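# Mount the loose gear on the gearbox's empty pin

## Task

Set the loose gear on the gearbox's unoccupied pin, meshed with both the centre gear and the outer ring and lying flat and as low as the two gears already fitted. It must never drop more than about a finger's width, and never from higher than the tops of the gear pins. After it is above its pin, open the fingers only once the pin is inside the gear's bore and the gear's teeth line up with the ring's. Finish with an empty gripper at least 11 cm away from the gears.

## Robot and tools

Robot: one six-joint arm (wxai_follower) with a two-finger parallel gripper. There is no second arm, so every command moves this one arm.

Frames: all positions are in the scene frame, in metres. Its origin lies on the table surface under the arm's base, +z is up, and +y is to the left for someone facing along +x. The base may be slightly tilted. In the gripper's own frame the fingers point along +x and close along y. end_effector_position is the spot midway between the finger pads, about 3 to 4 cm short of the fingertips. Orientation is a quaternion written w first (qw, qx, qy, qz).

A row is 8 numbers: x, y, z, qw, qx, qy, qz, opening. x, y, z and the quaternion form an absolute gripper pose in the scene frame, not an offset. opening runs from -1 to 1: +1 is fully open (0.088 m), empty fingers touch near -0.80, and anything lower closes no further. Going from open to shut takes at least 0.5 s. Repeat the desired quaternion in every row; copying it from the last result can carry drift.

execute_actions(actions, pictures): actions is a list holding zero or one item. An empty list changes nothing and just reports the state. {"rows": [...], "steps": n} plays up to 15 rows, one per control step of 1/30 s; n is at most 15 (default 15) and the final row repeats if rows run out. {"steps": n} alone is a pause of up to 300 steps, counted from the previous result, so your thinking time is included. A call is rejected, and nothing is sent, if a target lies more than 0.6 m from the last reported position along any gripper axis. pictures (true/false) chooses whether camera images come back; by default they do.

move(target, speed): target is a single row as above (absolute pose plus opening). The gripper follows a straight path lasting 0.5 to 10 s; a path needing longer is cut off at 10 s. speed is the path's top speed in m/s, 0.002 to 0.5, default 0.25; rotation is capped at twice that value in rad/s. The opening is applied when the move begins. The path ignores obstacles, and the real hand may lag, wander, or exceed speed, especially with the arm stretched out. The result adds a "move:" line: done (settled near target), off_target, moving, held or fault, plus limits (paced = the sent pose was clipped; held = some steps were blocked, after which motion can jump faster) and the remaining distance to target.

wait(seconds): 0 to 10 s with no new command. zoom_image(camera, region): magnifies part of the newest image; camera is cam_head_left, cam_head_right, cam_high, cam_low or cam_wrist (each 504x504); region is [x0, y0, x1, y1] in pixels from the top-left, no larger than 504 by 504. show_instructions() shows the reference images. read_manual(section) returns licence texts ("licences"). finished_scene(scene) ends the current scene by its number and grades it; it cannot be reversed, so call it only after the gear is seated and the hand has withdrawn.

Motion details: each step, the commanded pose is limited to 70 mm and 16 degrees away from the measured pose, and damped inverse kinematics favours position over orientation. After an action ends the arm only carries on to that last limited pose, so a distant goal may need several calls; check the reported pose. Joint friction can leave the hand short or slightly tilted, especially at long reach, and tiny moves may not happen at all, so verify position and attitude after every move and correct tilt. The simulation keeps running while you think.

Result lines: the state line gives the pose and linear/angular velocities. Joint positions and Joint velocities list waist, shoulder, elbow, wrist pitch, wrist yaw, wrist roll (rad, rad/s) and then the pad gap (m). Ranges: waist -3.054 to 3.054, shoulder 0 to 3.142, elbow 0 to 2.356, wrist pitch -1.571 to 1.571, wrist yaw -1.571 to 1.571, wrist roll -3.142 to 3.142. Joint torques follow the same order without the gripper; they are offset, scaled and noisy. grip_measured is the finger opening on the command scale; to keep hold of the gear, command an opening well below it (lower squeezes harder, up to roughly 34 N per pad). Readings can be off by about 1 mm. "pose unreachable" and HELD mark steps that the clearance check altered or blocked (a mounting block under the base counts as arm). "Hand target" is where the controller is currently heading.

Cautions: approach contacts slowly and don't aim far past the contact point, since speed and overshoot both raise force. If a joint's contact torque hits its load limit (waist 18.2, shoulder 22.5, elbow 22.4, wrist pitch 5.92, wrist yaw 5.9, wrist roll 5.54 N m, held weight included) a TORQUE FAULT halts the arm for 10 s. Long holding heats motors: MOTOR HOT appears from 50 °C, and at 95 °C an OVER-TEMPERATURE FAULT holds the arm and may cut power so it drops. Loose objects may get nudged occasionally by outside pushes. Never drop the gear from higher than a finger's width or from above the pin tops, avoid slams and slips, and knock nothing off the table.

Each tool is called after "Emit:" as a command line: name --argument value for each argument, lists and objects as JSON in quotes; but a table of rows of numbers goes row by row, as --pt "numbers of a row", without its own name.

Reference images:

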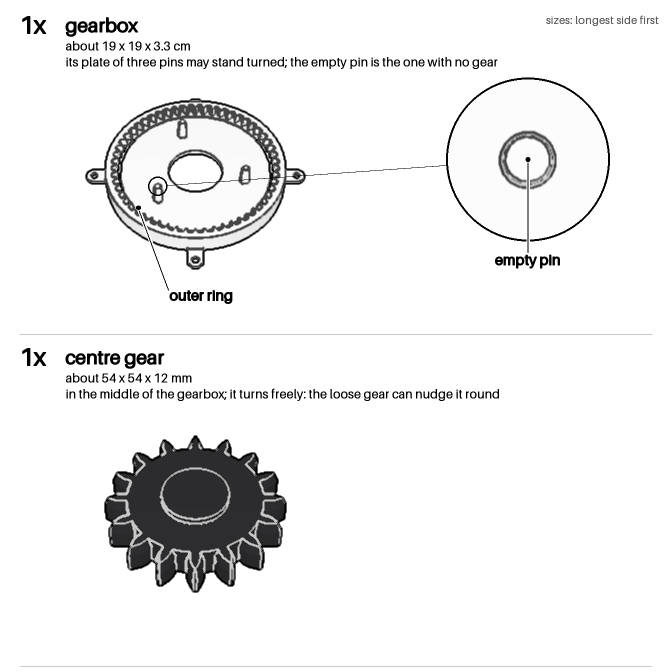

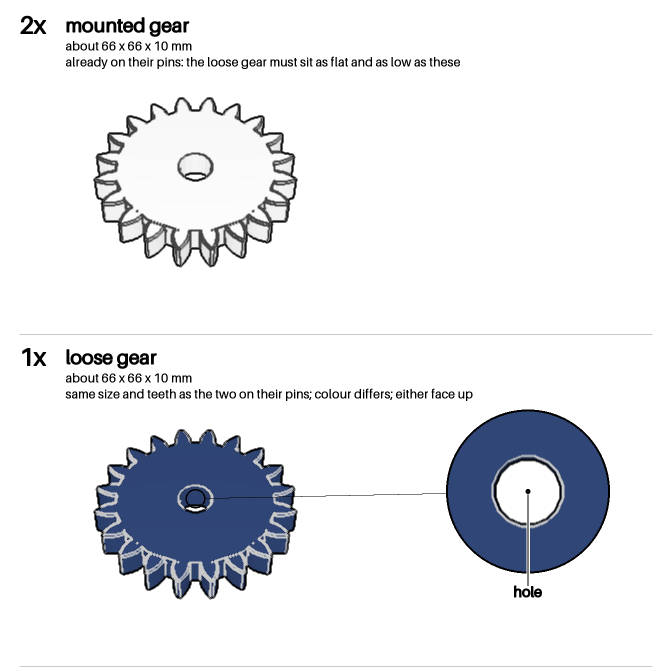

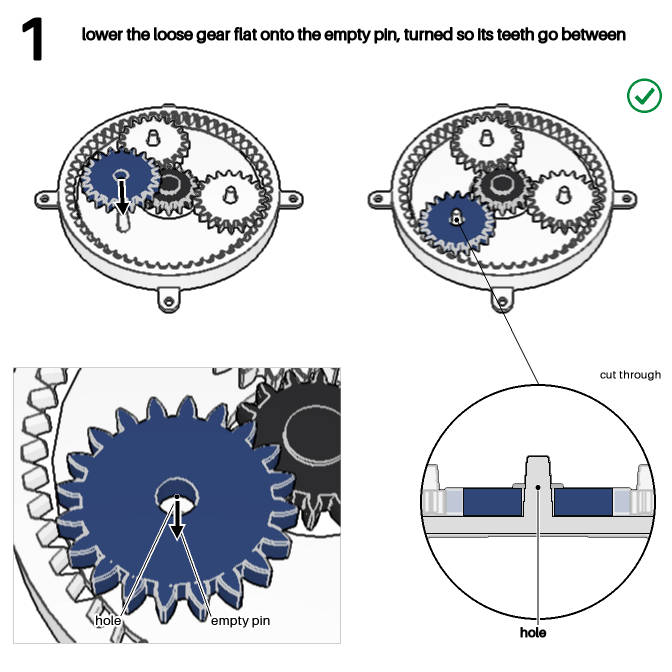

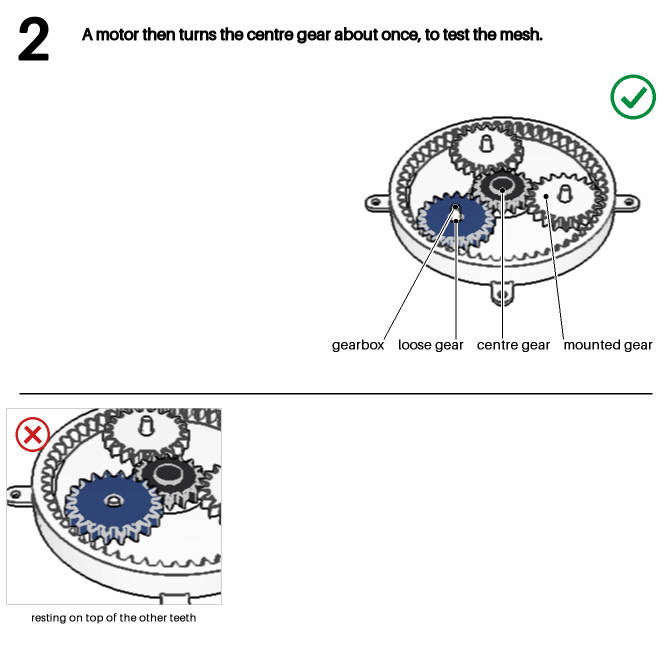

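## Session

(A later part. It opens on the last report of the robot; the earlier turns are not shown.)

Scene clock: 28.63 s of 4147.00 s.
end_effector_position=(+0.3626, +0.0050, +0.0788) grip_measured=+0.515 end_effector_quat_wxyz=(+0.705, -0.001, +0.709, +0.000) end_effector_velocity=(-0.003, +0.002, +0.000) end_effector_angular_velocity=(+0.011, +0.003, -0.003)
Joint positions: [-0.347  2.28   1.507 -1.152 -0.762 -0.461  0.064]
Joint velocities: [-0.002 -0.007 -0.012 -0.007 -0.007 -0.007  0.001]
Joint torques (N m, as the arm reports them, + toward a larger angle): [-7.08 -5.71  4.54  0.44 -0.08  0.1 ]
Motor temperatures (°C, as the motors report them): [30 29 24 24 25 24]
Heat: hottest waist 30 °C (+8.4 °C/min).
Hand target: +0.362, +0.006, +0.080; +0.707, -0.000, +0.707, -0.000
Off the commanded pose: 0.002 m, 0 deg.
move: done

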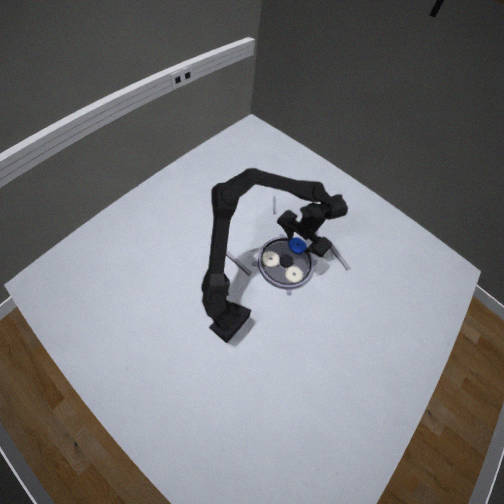

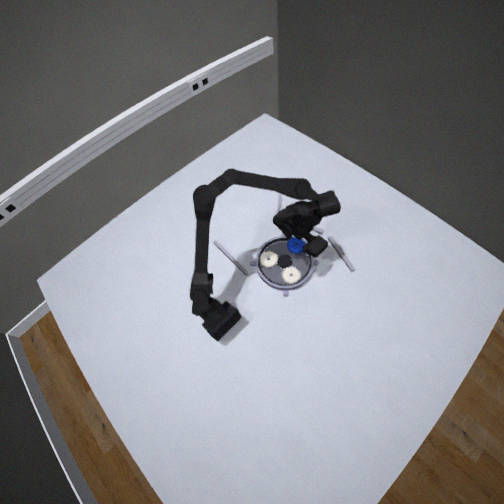

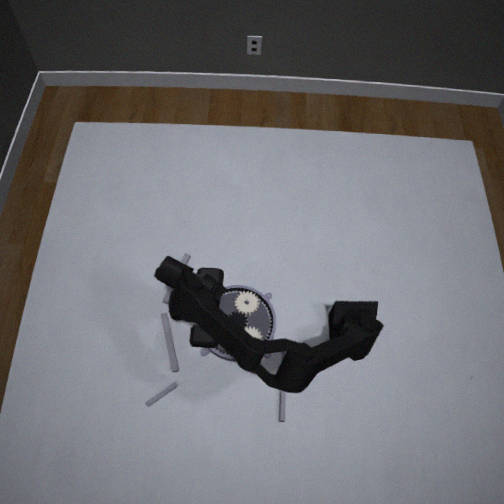

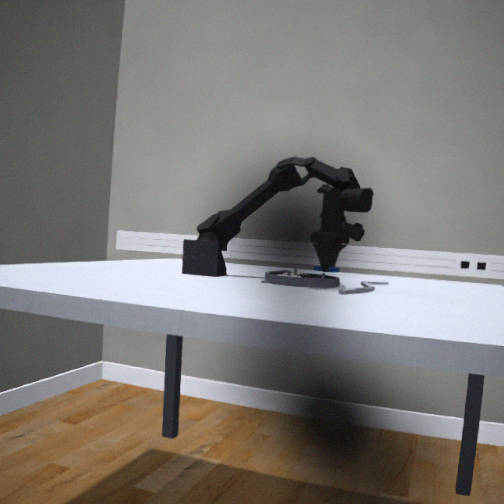

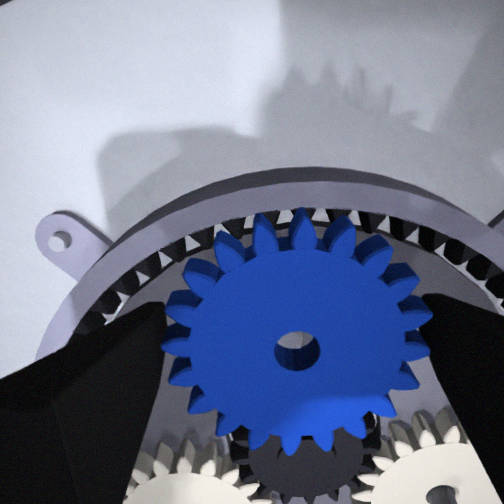

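Emit:
move --target '[0.362,0.004,0.062,0.707,0,0.707,0,0.2]' --speed 0.03

Emit:
zoom_image --camera "cam_wrist" --region '[150,170,450,470]'

Scene clock: 30.20 s of 4147.00 s.
end_effector_position=(+0.3634, +0.0011, +0.0721) grip_measured=+0.515 end_effector_quat_wxyz=(+0.713, -0.000, +0.701, -0.005) end_effector_velocity=(-0.004, -0.001, -0.000) end_effector_angular_velocity=(+0.009, -0.004, -0.003)
Joint positions: [-0.341  2.273  1.467 -1.083 -0.767 -0.423  0.064]
Joint velocities: [-0.007 -0.007 -0.022  0.007 -0.007 -0.007  0.002]
Joint torques (N m, as the arm reports them, + toward a larger angle): [-4.97 -4.16  3.77  1.18 -0.21  0.11]
Motor temperatures (°C, as the motors report them): [31 29 24 24 25 24]
Heat: hottest waist 31 °C (+9.9 °C/min).
Hand target: +0.362, +0.004, +0.062; +0.707, -0.000, +0.707, +0.000
Off the commanded pose: 0.011 m, 1 deg.
move: off_target

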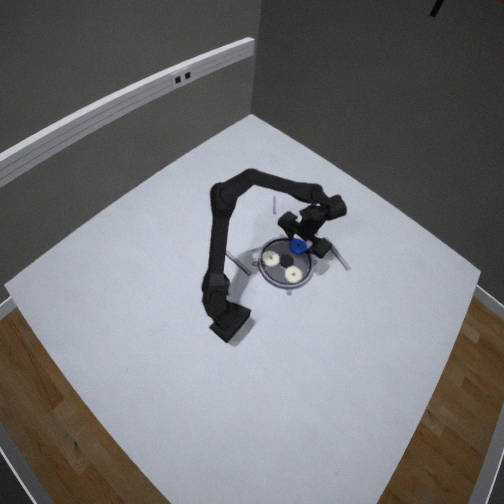

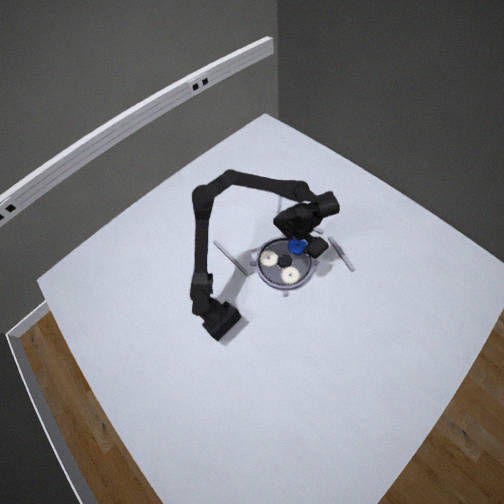

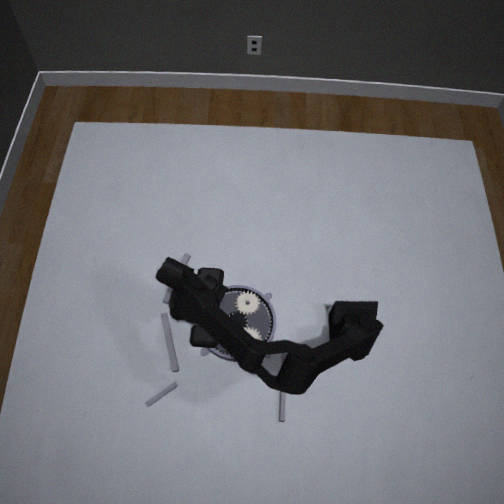

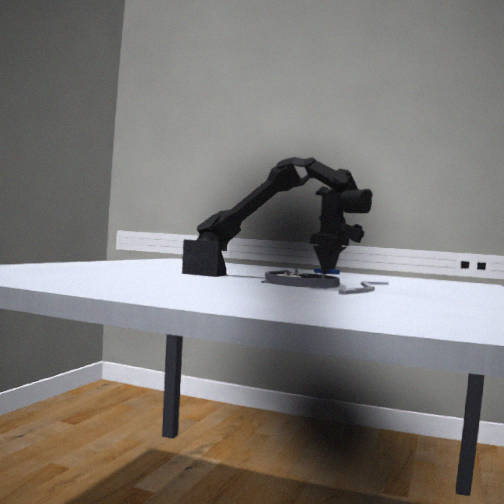

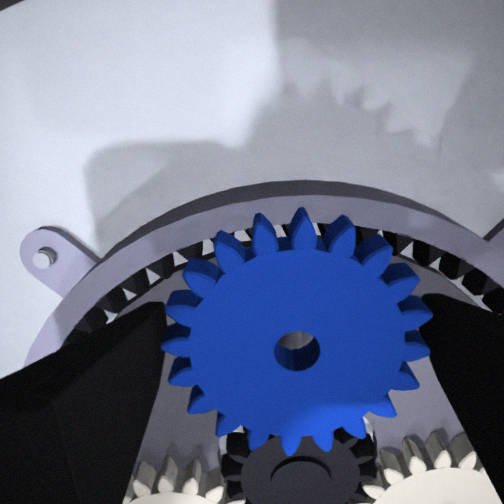

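Region (150, 170, 450, 470) of cam_wrist's 504x504 image, scaled by 1.680, with more detail than that image has.

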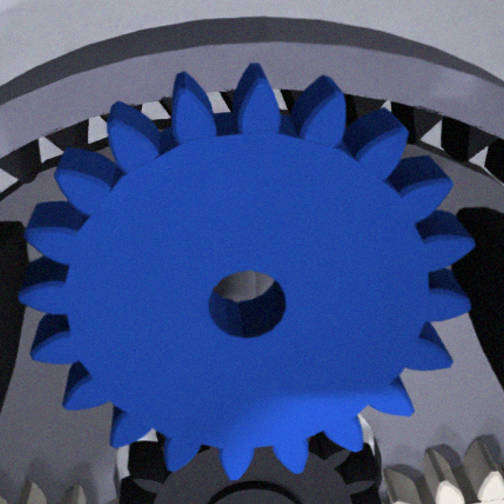

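Emit:
move --target '[0.362,0.004,0.09,0.707,0,0.707,0,0.2]' --speed 0.05

Emit:
move --target '[0.312,0.004,0.085,0.707,0,0.707,0,0.2]' --speed 0.08

Scene clock: 32.17 s of 4147.00 s.
end_effector_position=(+0.3601, +0.0058, +0.0871) grip_measured=+0.516 end_effector_quat_wxyz=(+0.705, +0.002, +0.709, +0.000) end_effector_velocity=(-0.003, +0.004, +0.003) end_effector_angular_velocity=(+0.016, +0.012, +0.002)
Joint positions: [-0.363  2.272  1.518 -1.188 -0.759 -0.479  0.064]
Joint velocities: [-0.002 -0.002  0.007 -0.037 -0.007 -0.022 -0.006]
Joint torques (N m, as the arm reports them, + toward a larger angle): [-7.44 -4.56  6.75  0.02  0.05 -0.1 ]
Motor temperatures (°C, as the motors report them): [31 29 24 24 25 24]
Heat: hottest waist 31 °C (+9.3 °C/min).
Hand target: +0.362, +0.004, +0.090; +0.707, +0.000, +0.707, +0.000
Off the commanded pose: 0.004 m, 0 deg.
move: done

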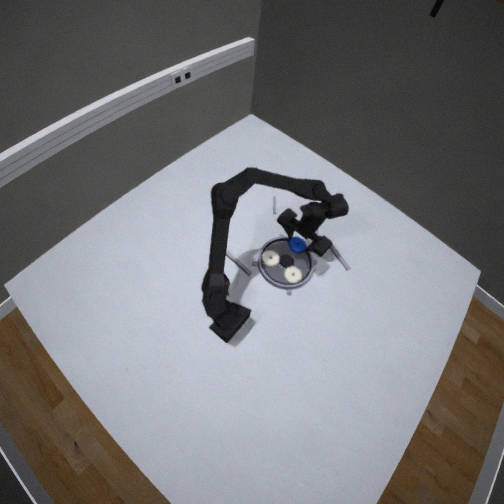

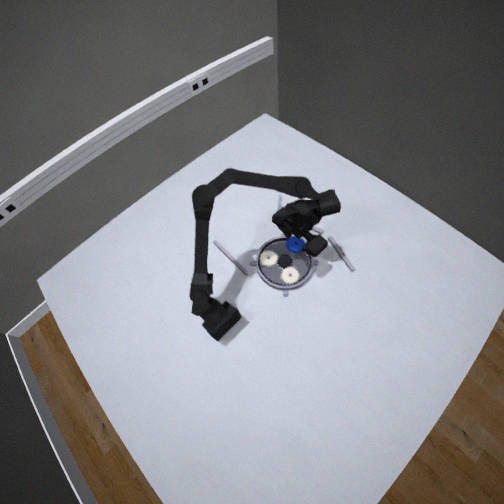

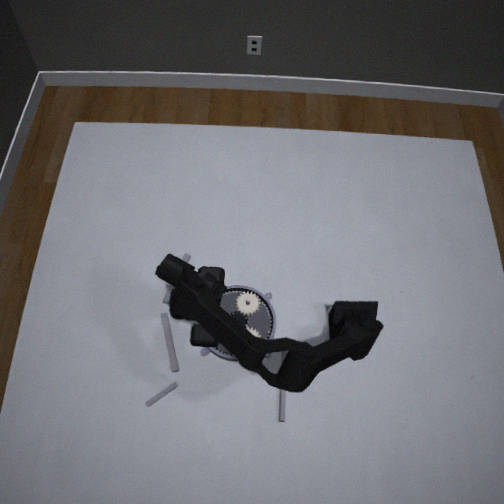

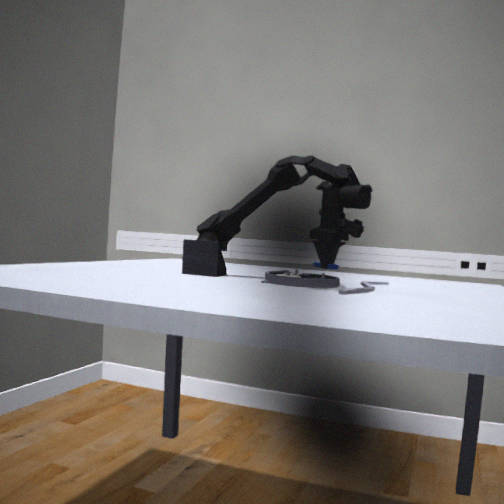

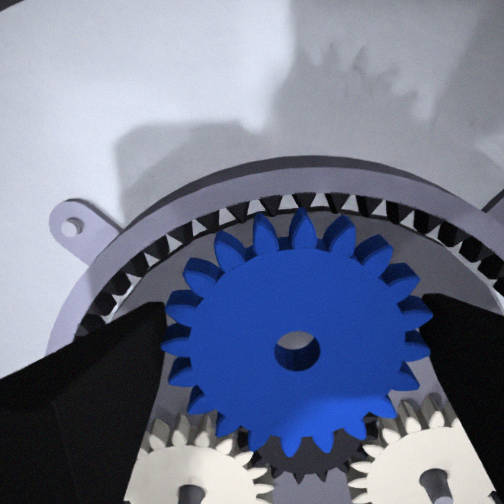

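Scene clock: 33.20 s of 4147.00 s.
end_effector_position=(+0.3132, +0.0043, +0.0823) grip_measured=+0.515 end_effector_quat_wxyz=(+0.704, +0.004, +0.710, +0.000) end_effector_velocity=(-0.002, +0.002, +0.000) end_effector_angular_velocity=(+0.020, -0.015, +0.015)
Joint positions: [-0.402  2.148  1.279 -1.112 -0.745 -0.53   0.064]
Joint velocities: [-0.007 -0.007 -0.017  0.007 -0.022 -0.022 -0.   ]
Joint torques (N m, as the arm reports them, + toward a larger angle): [-6.58 -5.27  4.6   0.41  0.06 -0.1 ]
Motor temperatures (°C, as the motors report them): [31 29 24 24 25 24]
Heat: hottest waist 31 °C (+9.0 °C/min).
Hand target: +0.312, +0.004, +0.085; +0.707, +0.000, +0.707, +0.000
Off the commanded pose: 0.003 m, 1 deg.
move: done

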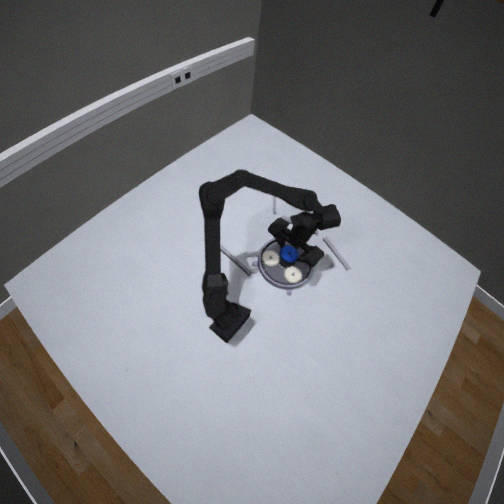

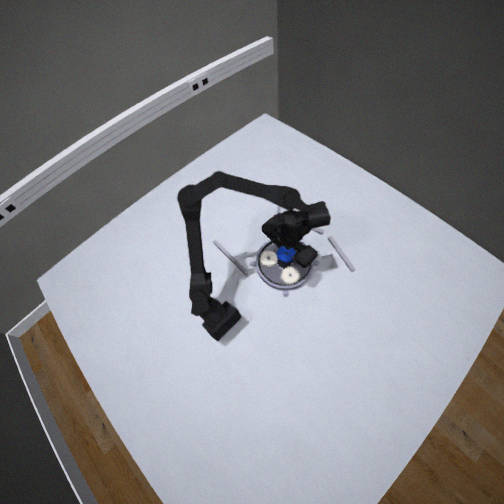

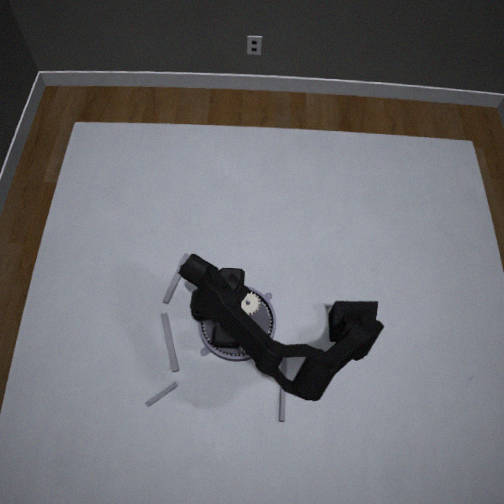

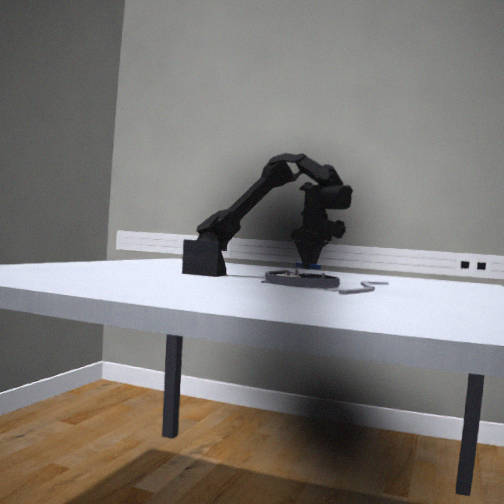

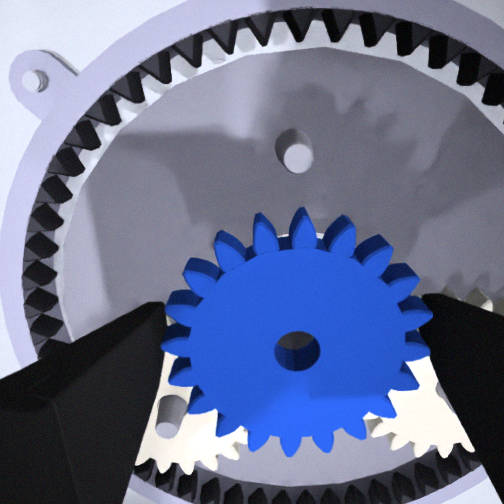

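Emit:
move --target '[0.357,0.004,0.085,0.707,0,0.707,0,0.2]' --speed 0.08

Emit:
move --target '[0.358,0.004,0.064,0.707,0,0.707,0,0.2]' --speed 0.02

Emit:
zoom_image --camera "cam_wrist" --region '[150,170,450,470]'

Scene clock: 35.80 s of 4147.00 s.
end_effector_position=(+0.3545, +0.0044, +0.0843) grip_measured=+0.515 end_effector_quat_wxyz=(+0.706, -0.002, +0.708, +0.001) end_effector_velocity=(-0.000, +0.002, -0.000) end_effector_angular_velocity=(+0.012, +0.009, -0.003)
Joint positions: [-0.364  2.253  1.475 -1.158 -0.755 -0.482  0.064]
Joint velocities: [ 0.002  0.007  0.012 -0.022 -0.007 -0.007 -0.003]
Joint torques (N m, as the arm reports them, + toward a larger angle): [-6.9  -4.15  6.79  0.04 -0.08  0.1 ]
Motor temperatures (°C, as the motors report them): [31 29 24 24 25 24]
Heat: hottest waist 31 °C (+8.4 °C/min).
Hand target: +0.357, +0.004, +0.085; +0.707, -0.000, +0.707, -0.000
Off the commanded pose: 0.003 m, 0 deg.
move: done

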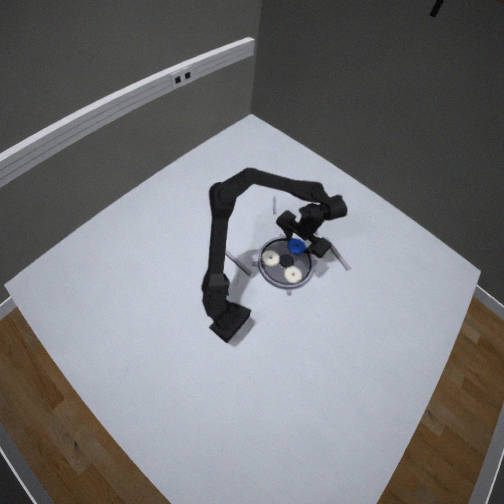

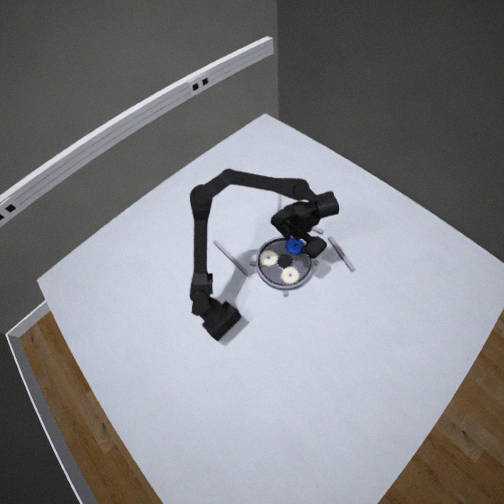

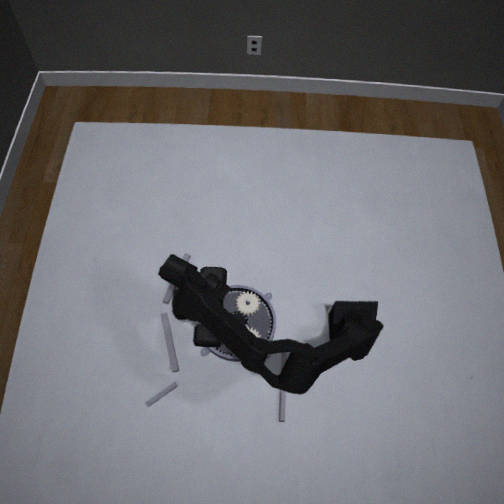

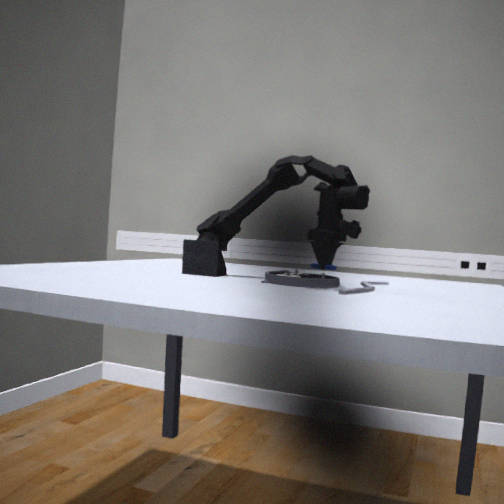

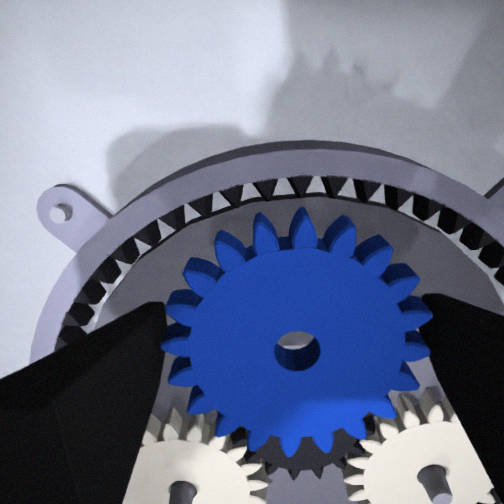

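Scene clock: 37.07 s of 4147.00 s.
end_effector_position=(+0.3602, +0.0043, +0.0723) grip_measured=+0.515 end_effector_quat_wxyz=(+0.712, -0.005, +0.702, -0.002) end_effector_velocity=(+0.003, -0.000, +0.001) end_effector_angular_velocity=(+0.015, -0.026, +0.015)
Joint positions: [-0.338  2.256  1.449 -1.08  -0.766 -0.431  0.064]
Joint velocities: [-0.007 -0.002 -0.007  0.022 -0.022 -0.007  0.001]
Joint torques (N m, as the arm reports them, + toward a larger angle): [-5.61 -3.75  3.87  0.94 -0.17  0.09]
Motor temperatures (°C, as the motors report them): [31 29 24 24 25 24]
Heat: hottest waist 31 °C (+8.1 °C/min).
Hand target: +0.358, +0.004, +0.064; +0.707, -0.000, +0.707, -0.000
Off the commanded pose: 0.009 m, 1 deg.
move: off_target

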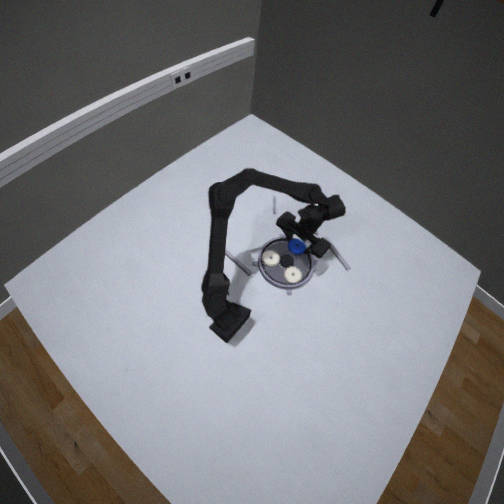

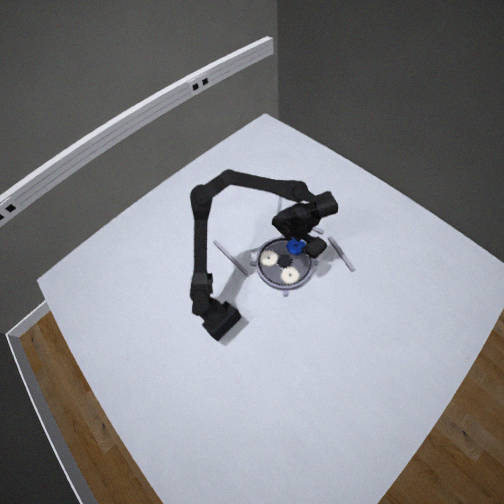

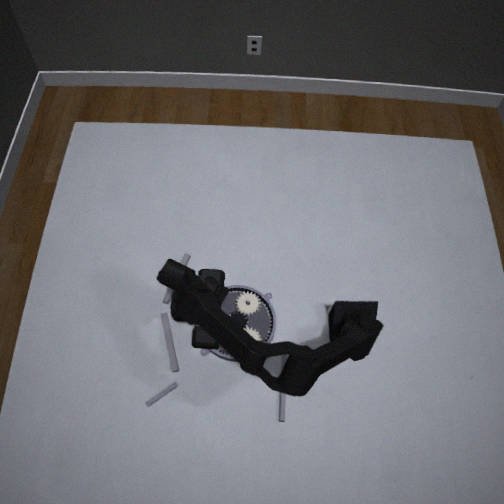

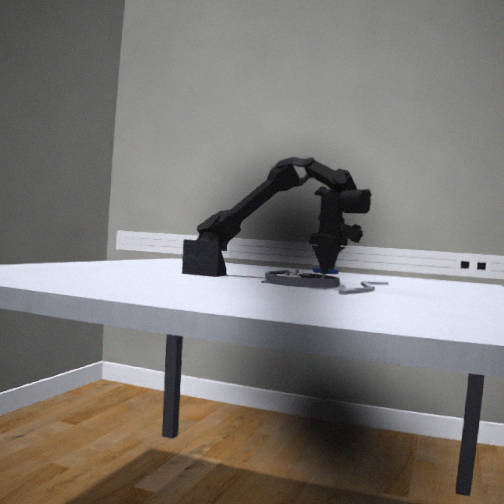

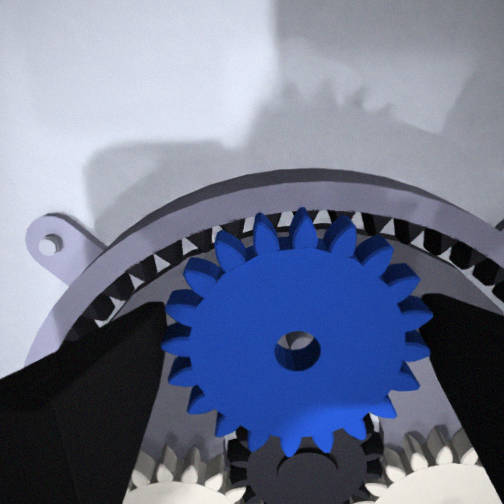

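Region (150, 170, 450, 470) of cam_wrist's 504x504 image, scaled by 1.680, with more detail than that image has.

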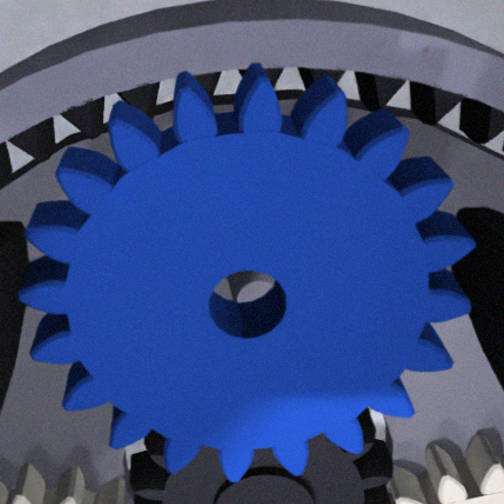

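Emit:
move --target '[0.355,0.002,0.067,0.707,0,0.707,0,0.2]' --speed 0.01

Emit:
zoom_image --camera "cam_wrist" --region '[150,170,450,470]'

Scene clock: 39.80 s of 4147.00 s.
end_effector_position=(+0.3602, +0.0032, +0.0725) grip_measured=+0.515 end_effector_quat_wxyz=(+0.714, -0.006, +0.700, +0.001) end_effector_velocity=(+0.001, -0.001, +0.002) end_effector_angular_velocity=(+0.004, -0.013, +0.022)
Joint positions: [-0.342  2.256  1.445 -1.075 -0.769 -0.439  0.064]
Joint velocities: [-0.007 -0.002 -0.002  0.007 -0.007 -0.022 -0.001]
Joint torques (N m, as the arm reports them, + toward a larger angle): [-6.44 -4.16  3.5   0.01  0.01 -0.09]
Motor temperatures (°C, as the motors report them): [32 30 24 24 25 24]
Heat: hottest waist 32 °C (+9.0 °C/min).
Hand target: +0.355, +0.002, +0.067; +0.707, +0.000, +0.707, -0.000
Off the commanded pose: 0.008 m, 1 deg.
move: done

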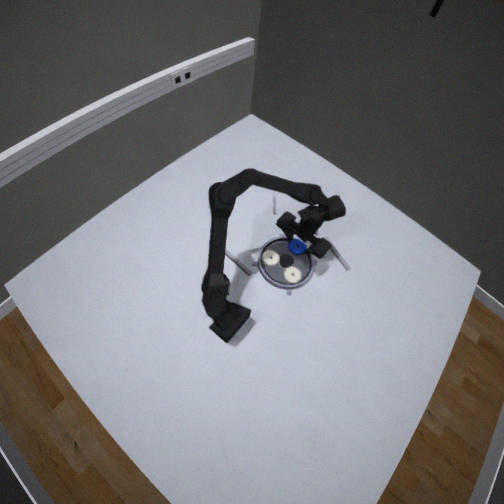

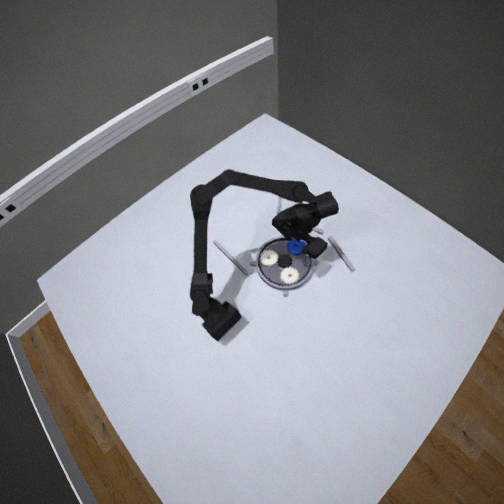

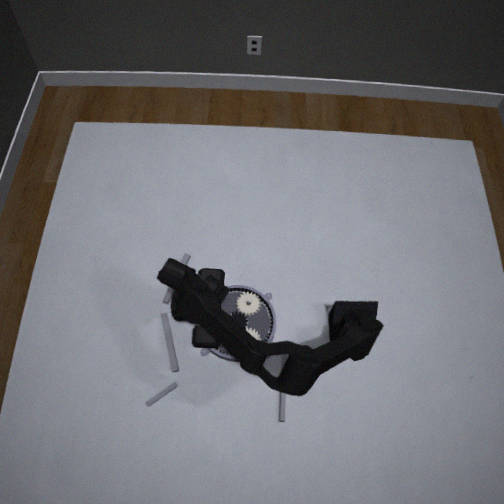

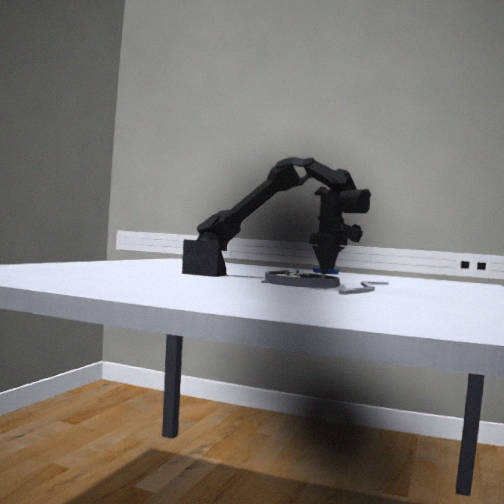

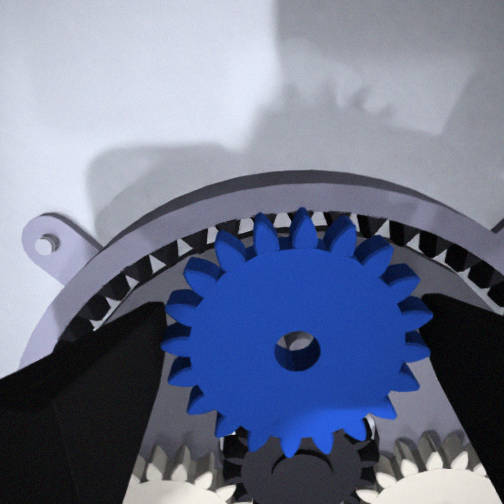

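Region (150, 170, 450, 470) of cam_wrist's 504x504 image, scaled by 1.680, with more detail than that image has.

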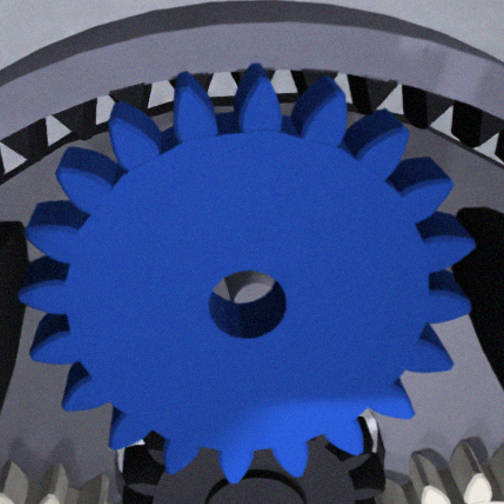

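Lift slightly, shift, descend.

Emit:
move --target '[0.356,0.002,0.082,0.707,0,0.707,0,0.2]' --speed 0.03

Emit:
move --target '[0.354,0.002,0.064,0.707,0,0.707,0,0.2]' --speed 0.02

Emit:
zoom_image --camera "cam_wrist" --region '[150,170,450,470]'

Scene clock: 41.83 s of 4147.00 s.
end_effector_position=(+0.3545, +0.0046, +0.0801) grip_measured=+0.515 end_effector_quat_wxyz=(+0.706, +0.000, +0.708, +0.001) end_effector_velocity=(+0.001, -0.000, +0.003) end_effector_angular_velocity=(-0.007, -0.000, -0.007)
Joint positions: [-0.357  2.256  1.466 -1.143 -0.761 -0.472  0.064]
Joint velocities: [-0.002 -0.002  0.007 -0.007  0.007  0.007 -0.001]
Joint torques (N m, as the arm reports them, + toward a larger angle): [-7.34 -4.13  6.71  0.05  0.06 -0.11]
Motor temperatures (°C, as the motors report them): [32 30 24 24 25 24]
Heat: hottest waist 32 °C (+8.6 °C/min).
Hand target: +0.356, +0.002, +0.082; +0.707, -0.000, +0.707, +0.000
Off the commanded pose: 0.004 m, 0 deg.
move: done

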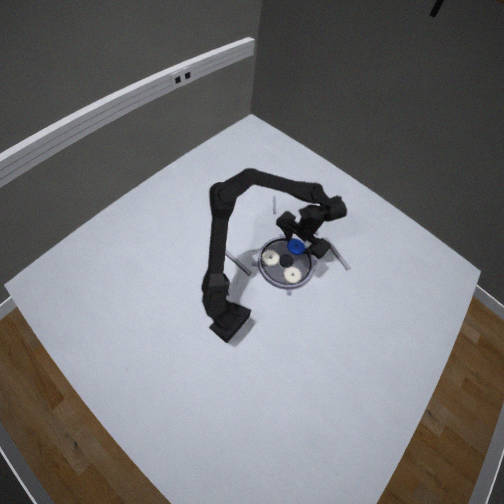

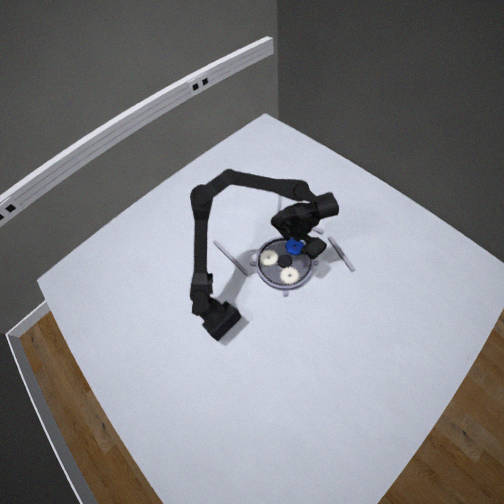

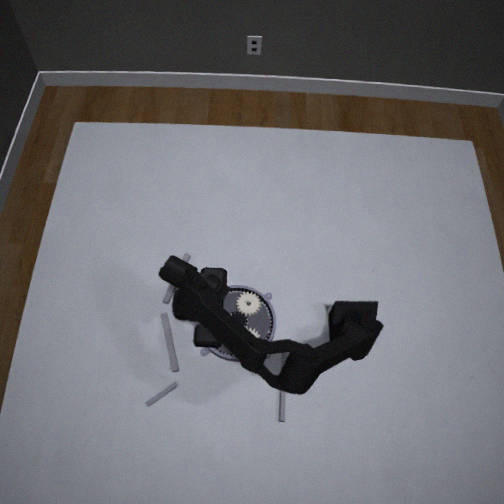

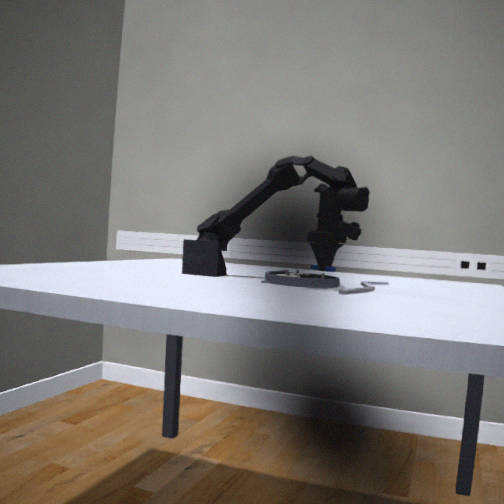

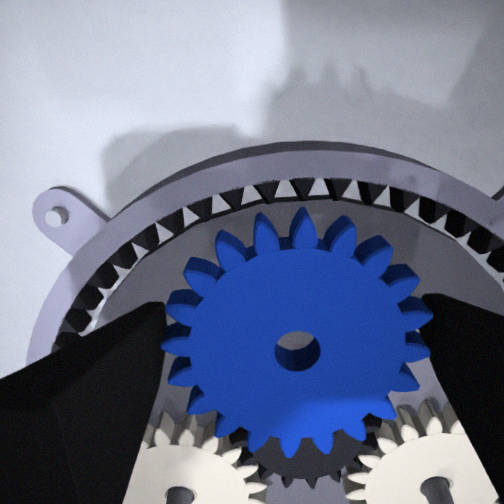

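Scene clock: 42.90 s of 4147.00 s.
end_effector_position=(+0.3558, +0.0003, +0.0719) grip_measured=+0.515 end_effector_quat_wxyz=(+0.712, -0.001, +0.702, -0.003) end_effector_velocity=(+0.001, +0.002, -0.000) end_effector_angular_velocity=(+0.019, -0.013, -0.007)
Joint positions: [-0.349  2.256  1.432 -1.076 -0.766 -0.44   0.064]
Joint velocities: [-0.002 -0.002 -0.007  0.007 -0.022  0.007 -0.   ]
Joint torques (N m, as the arm reports them, + toward a larger angle): [-5.28 -4.3   3.71  1.02 -0.13  0.1 ]
Motor temperatures (°C, as the motors report them): [32 30 24 24 25 24]
Heat: hottest waist 32 °C (+8.4 °C/min).
Hand target: +0.354, +0.002, +0.064; +0.707, +0.000, +0.707, -0.000
Off the commanded pose: 0.008 m, 1 deg.
move: done

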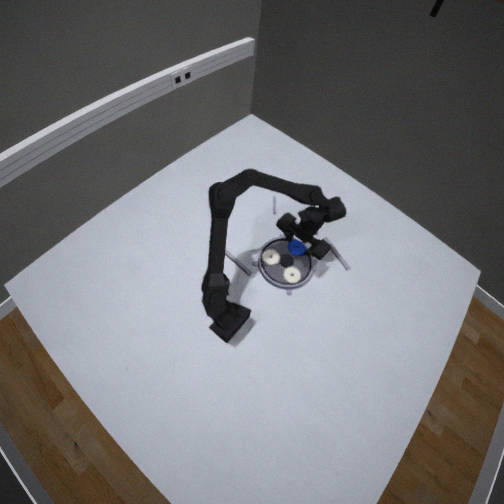

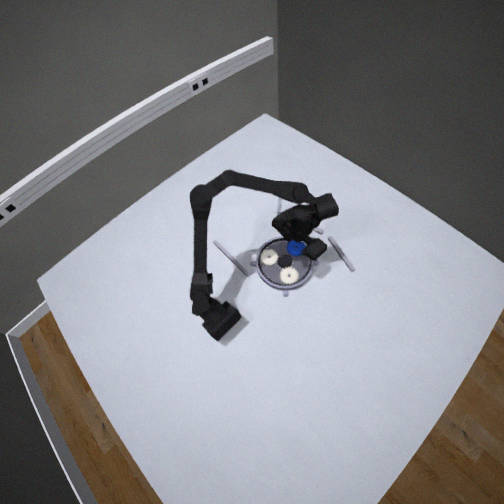

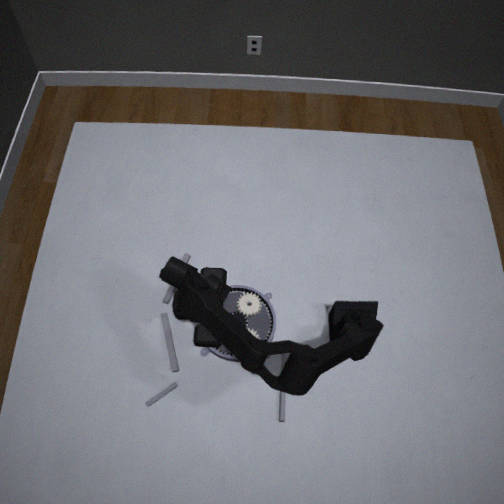

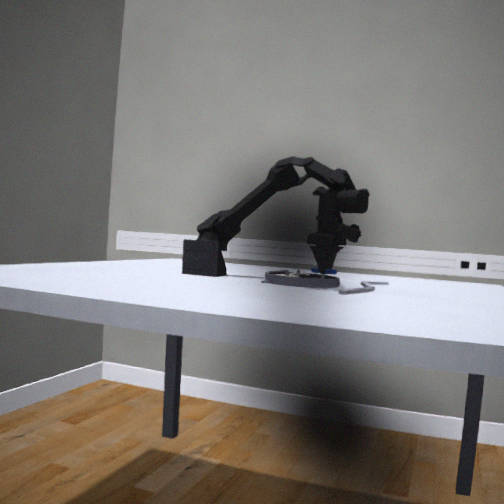

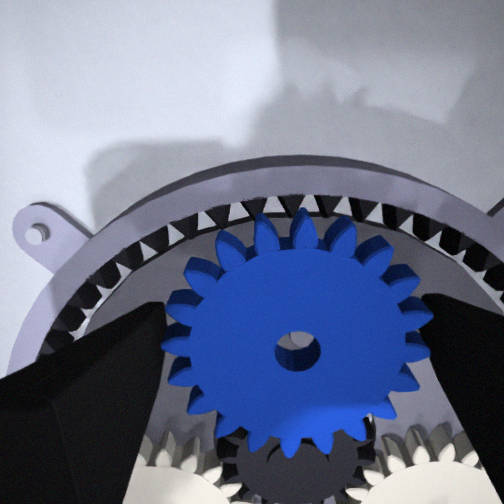

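Region (150, 170, 450, 470) of cam_wrist's 504x504 image, scaled by 1.680, with more detail than that image has.

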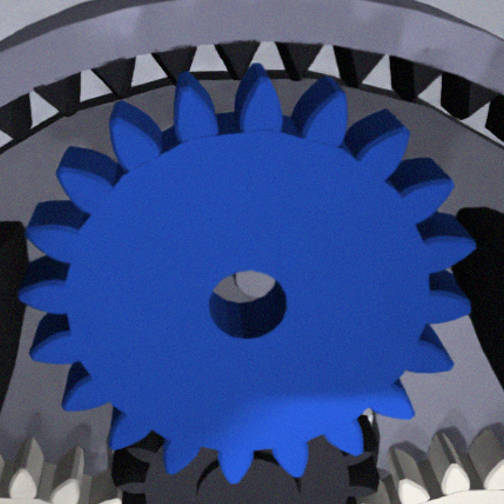

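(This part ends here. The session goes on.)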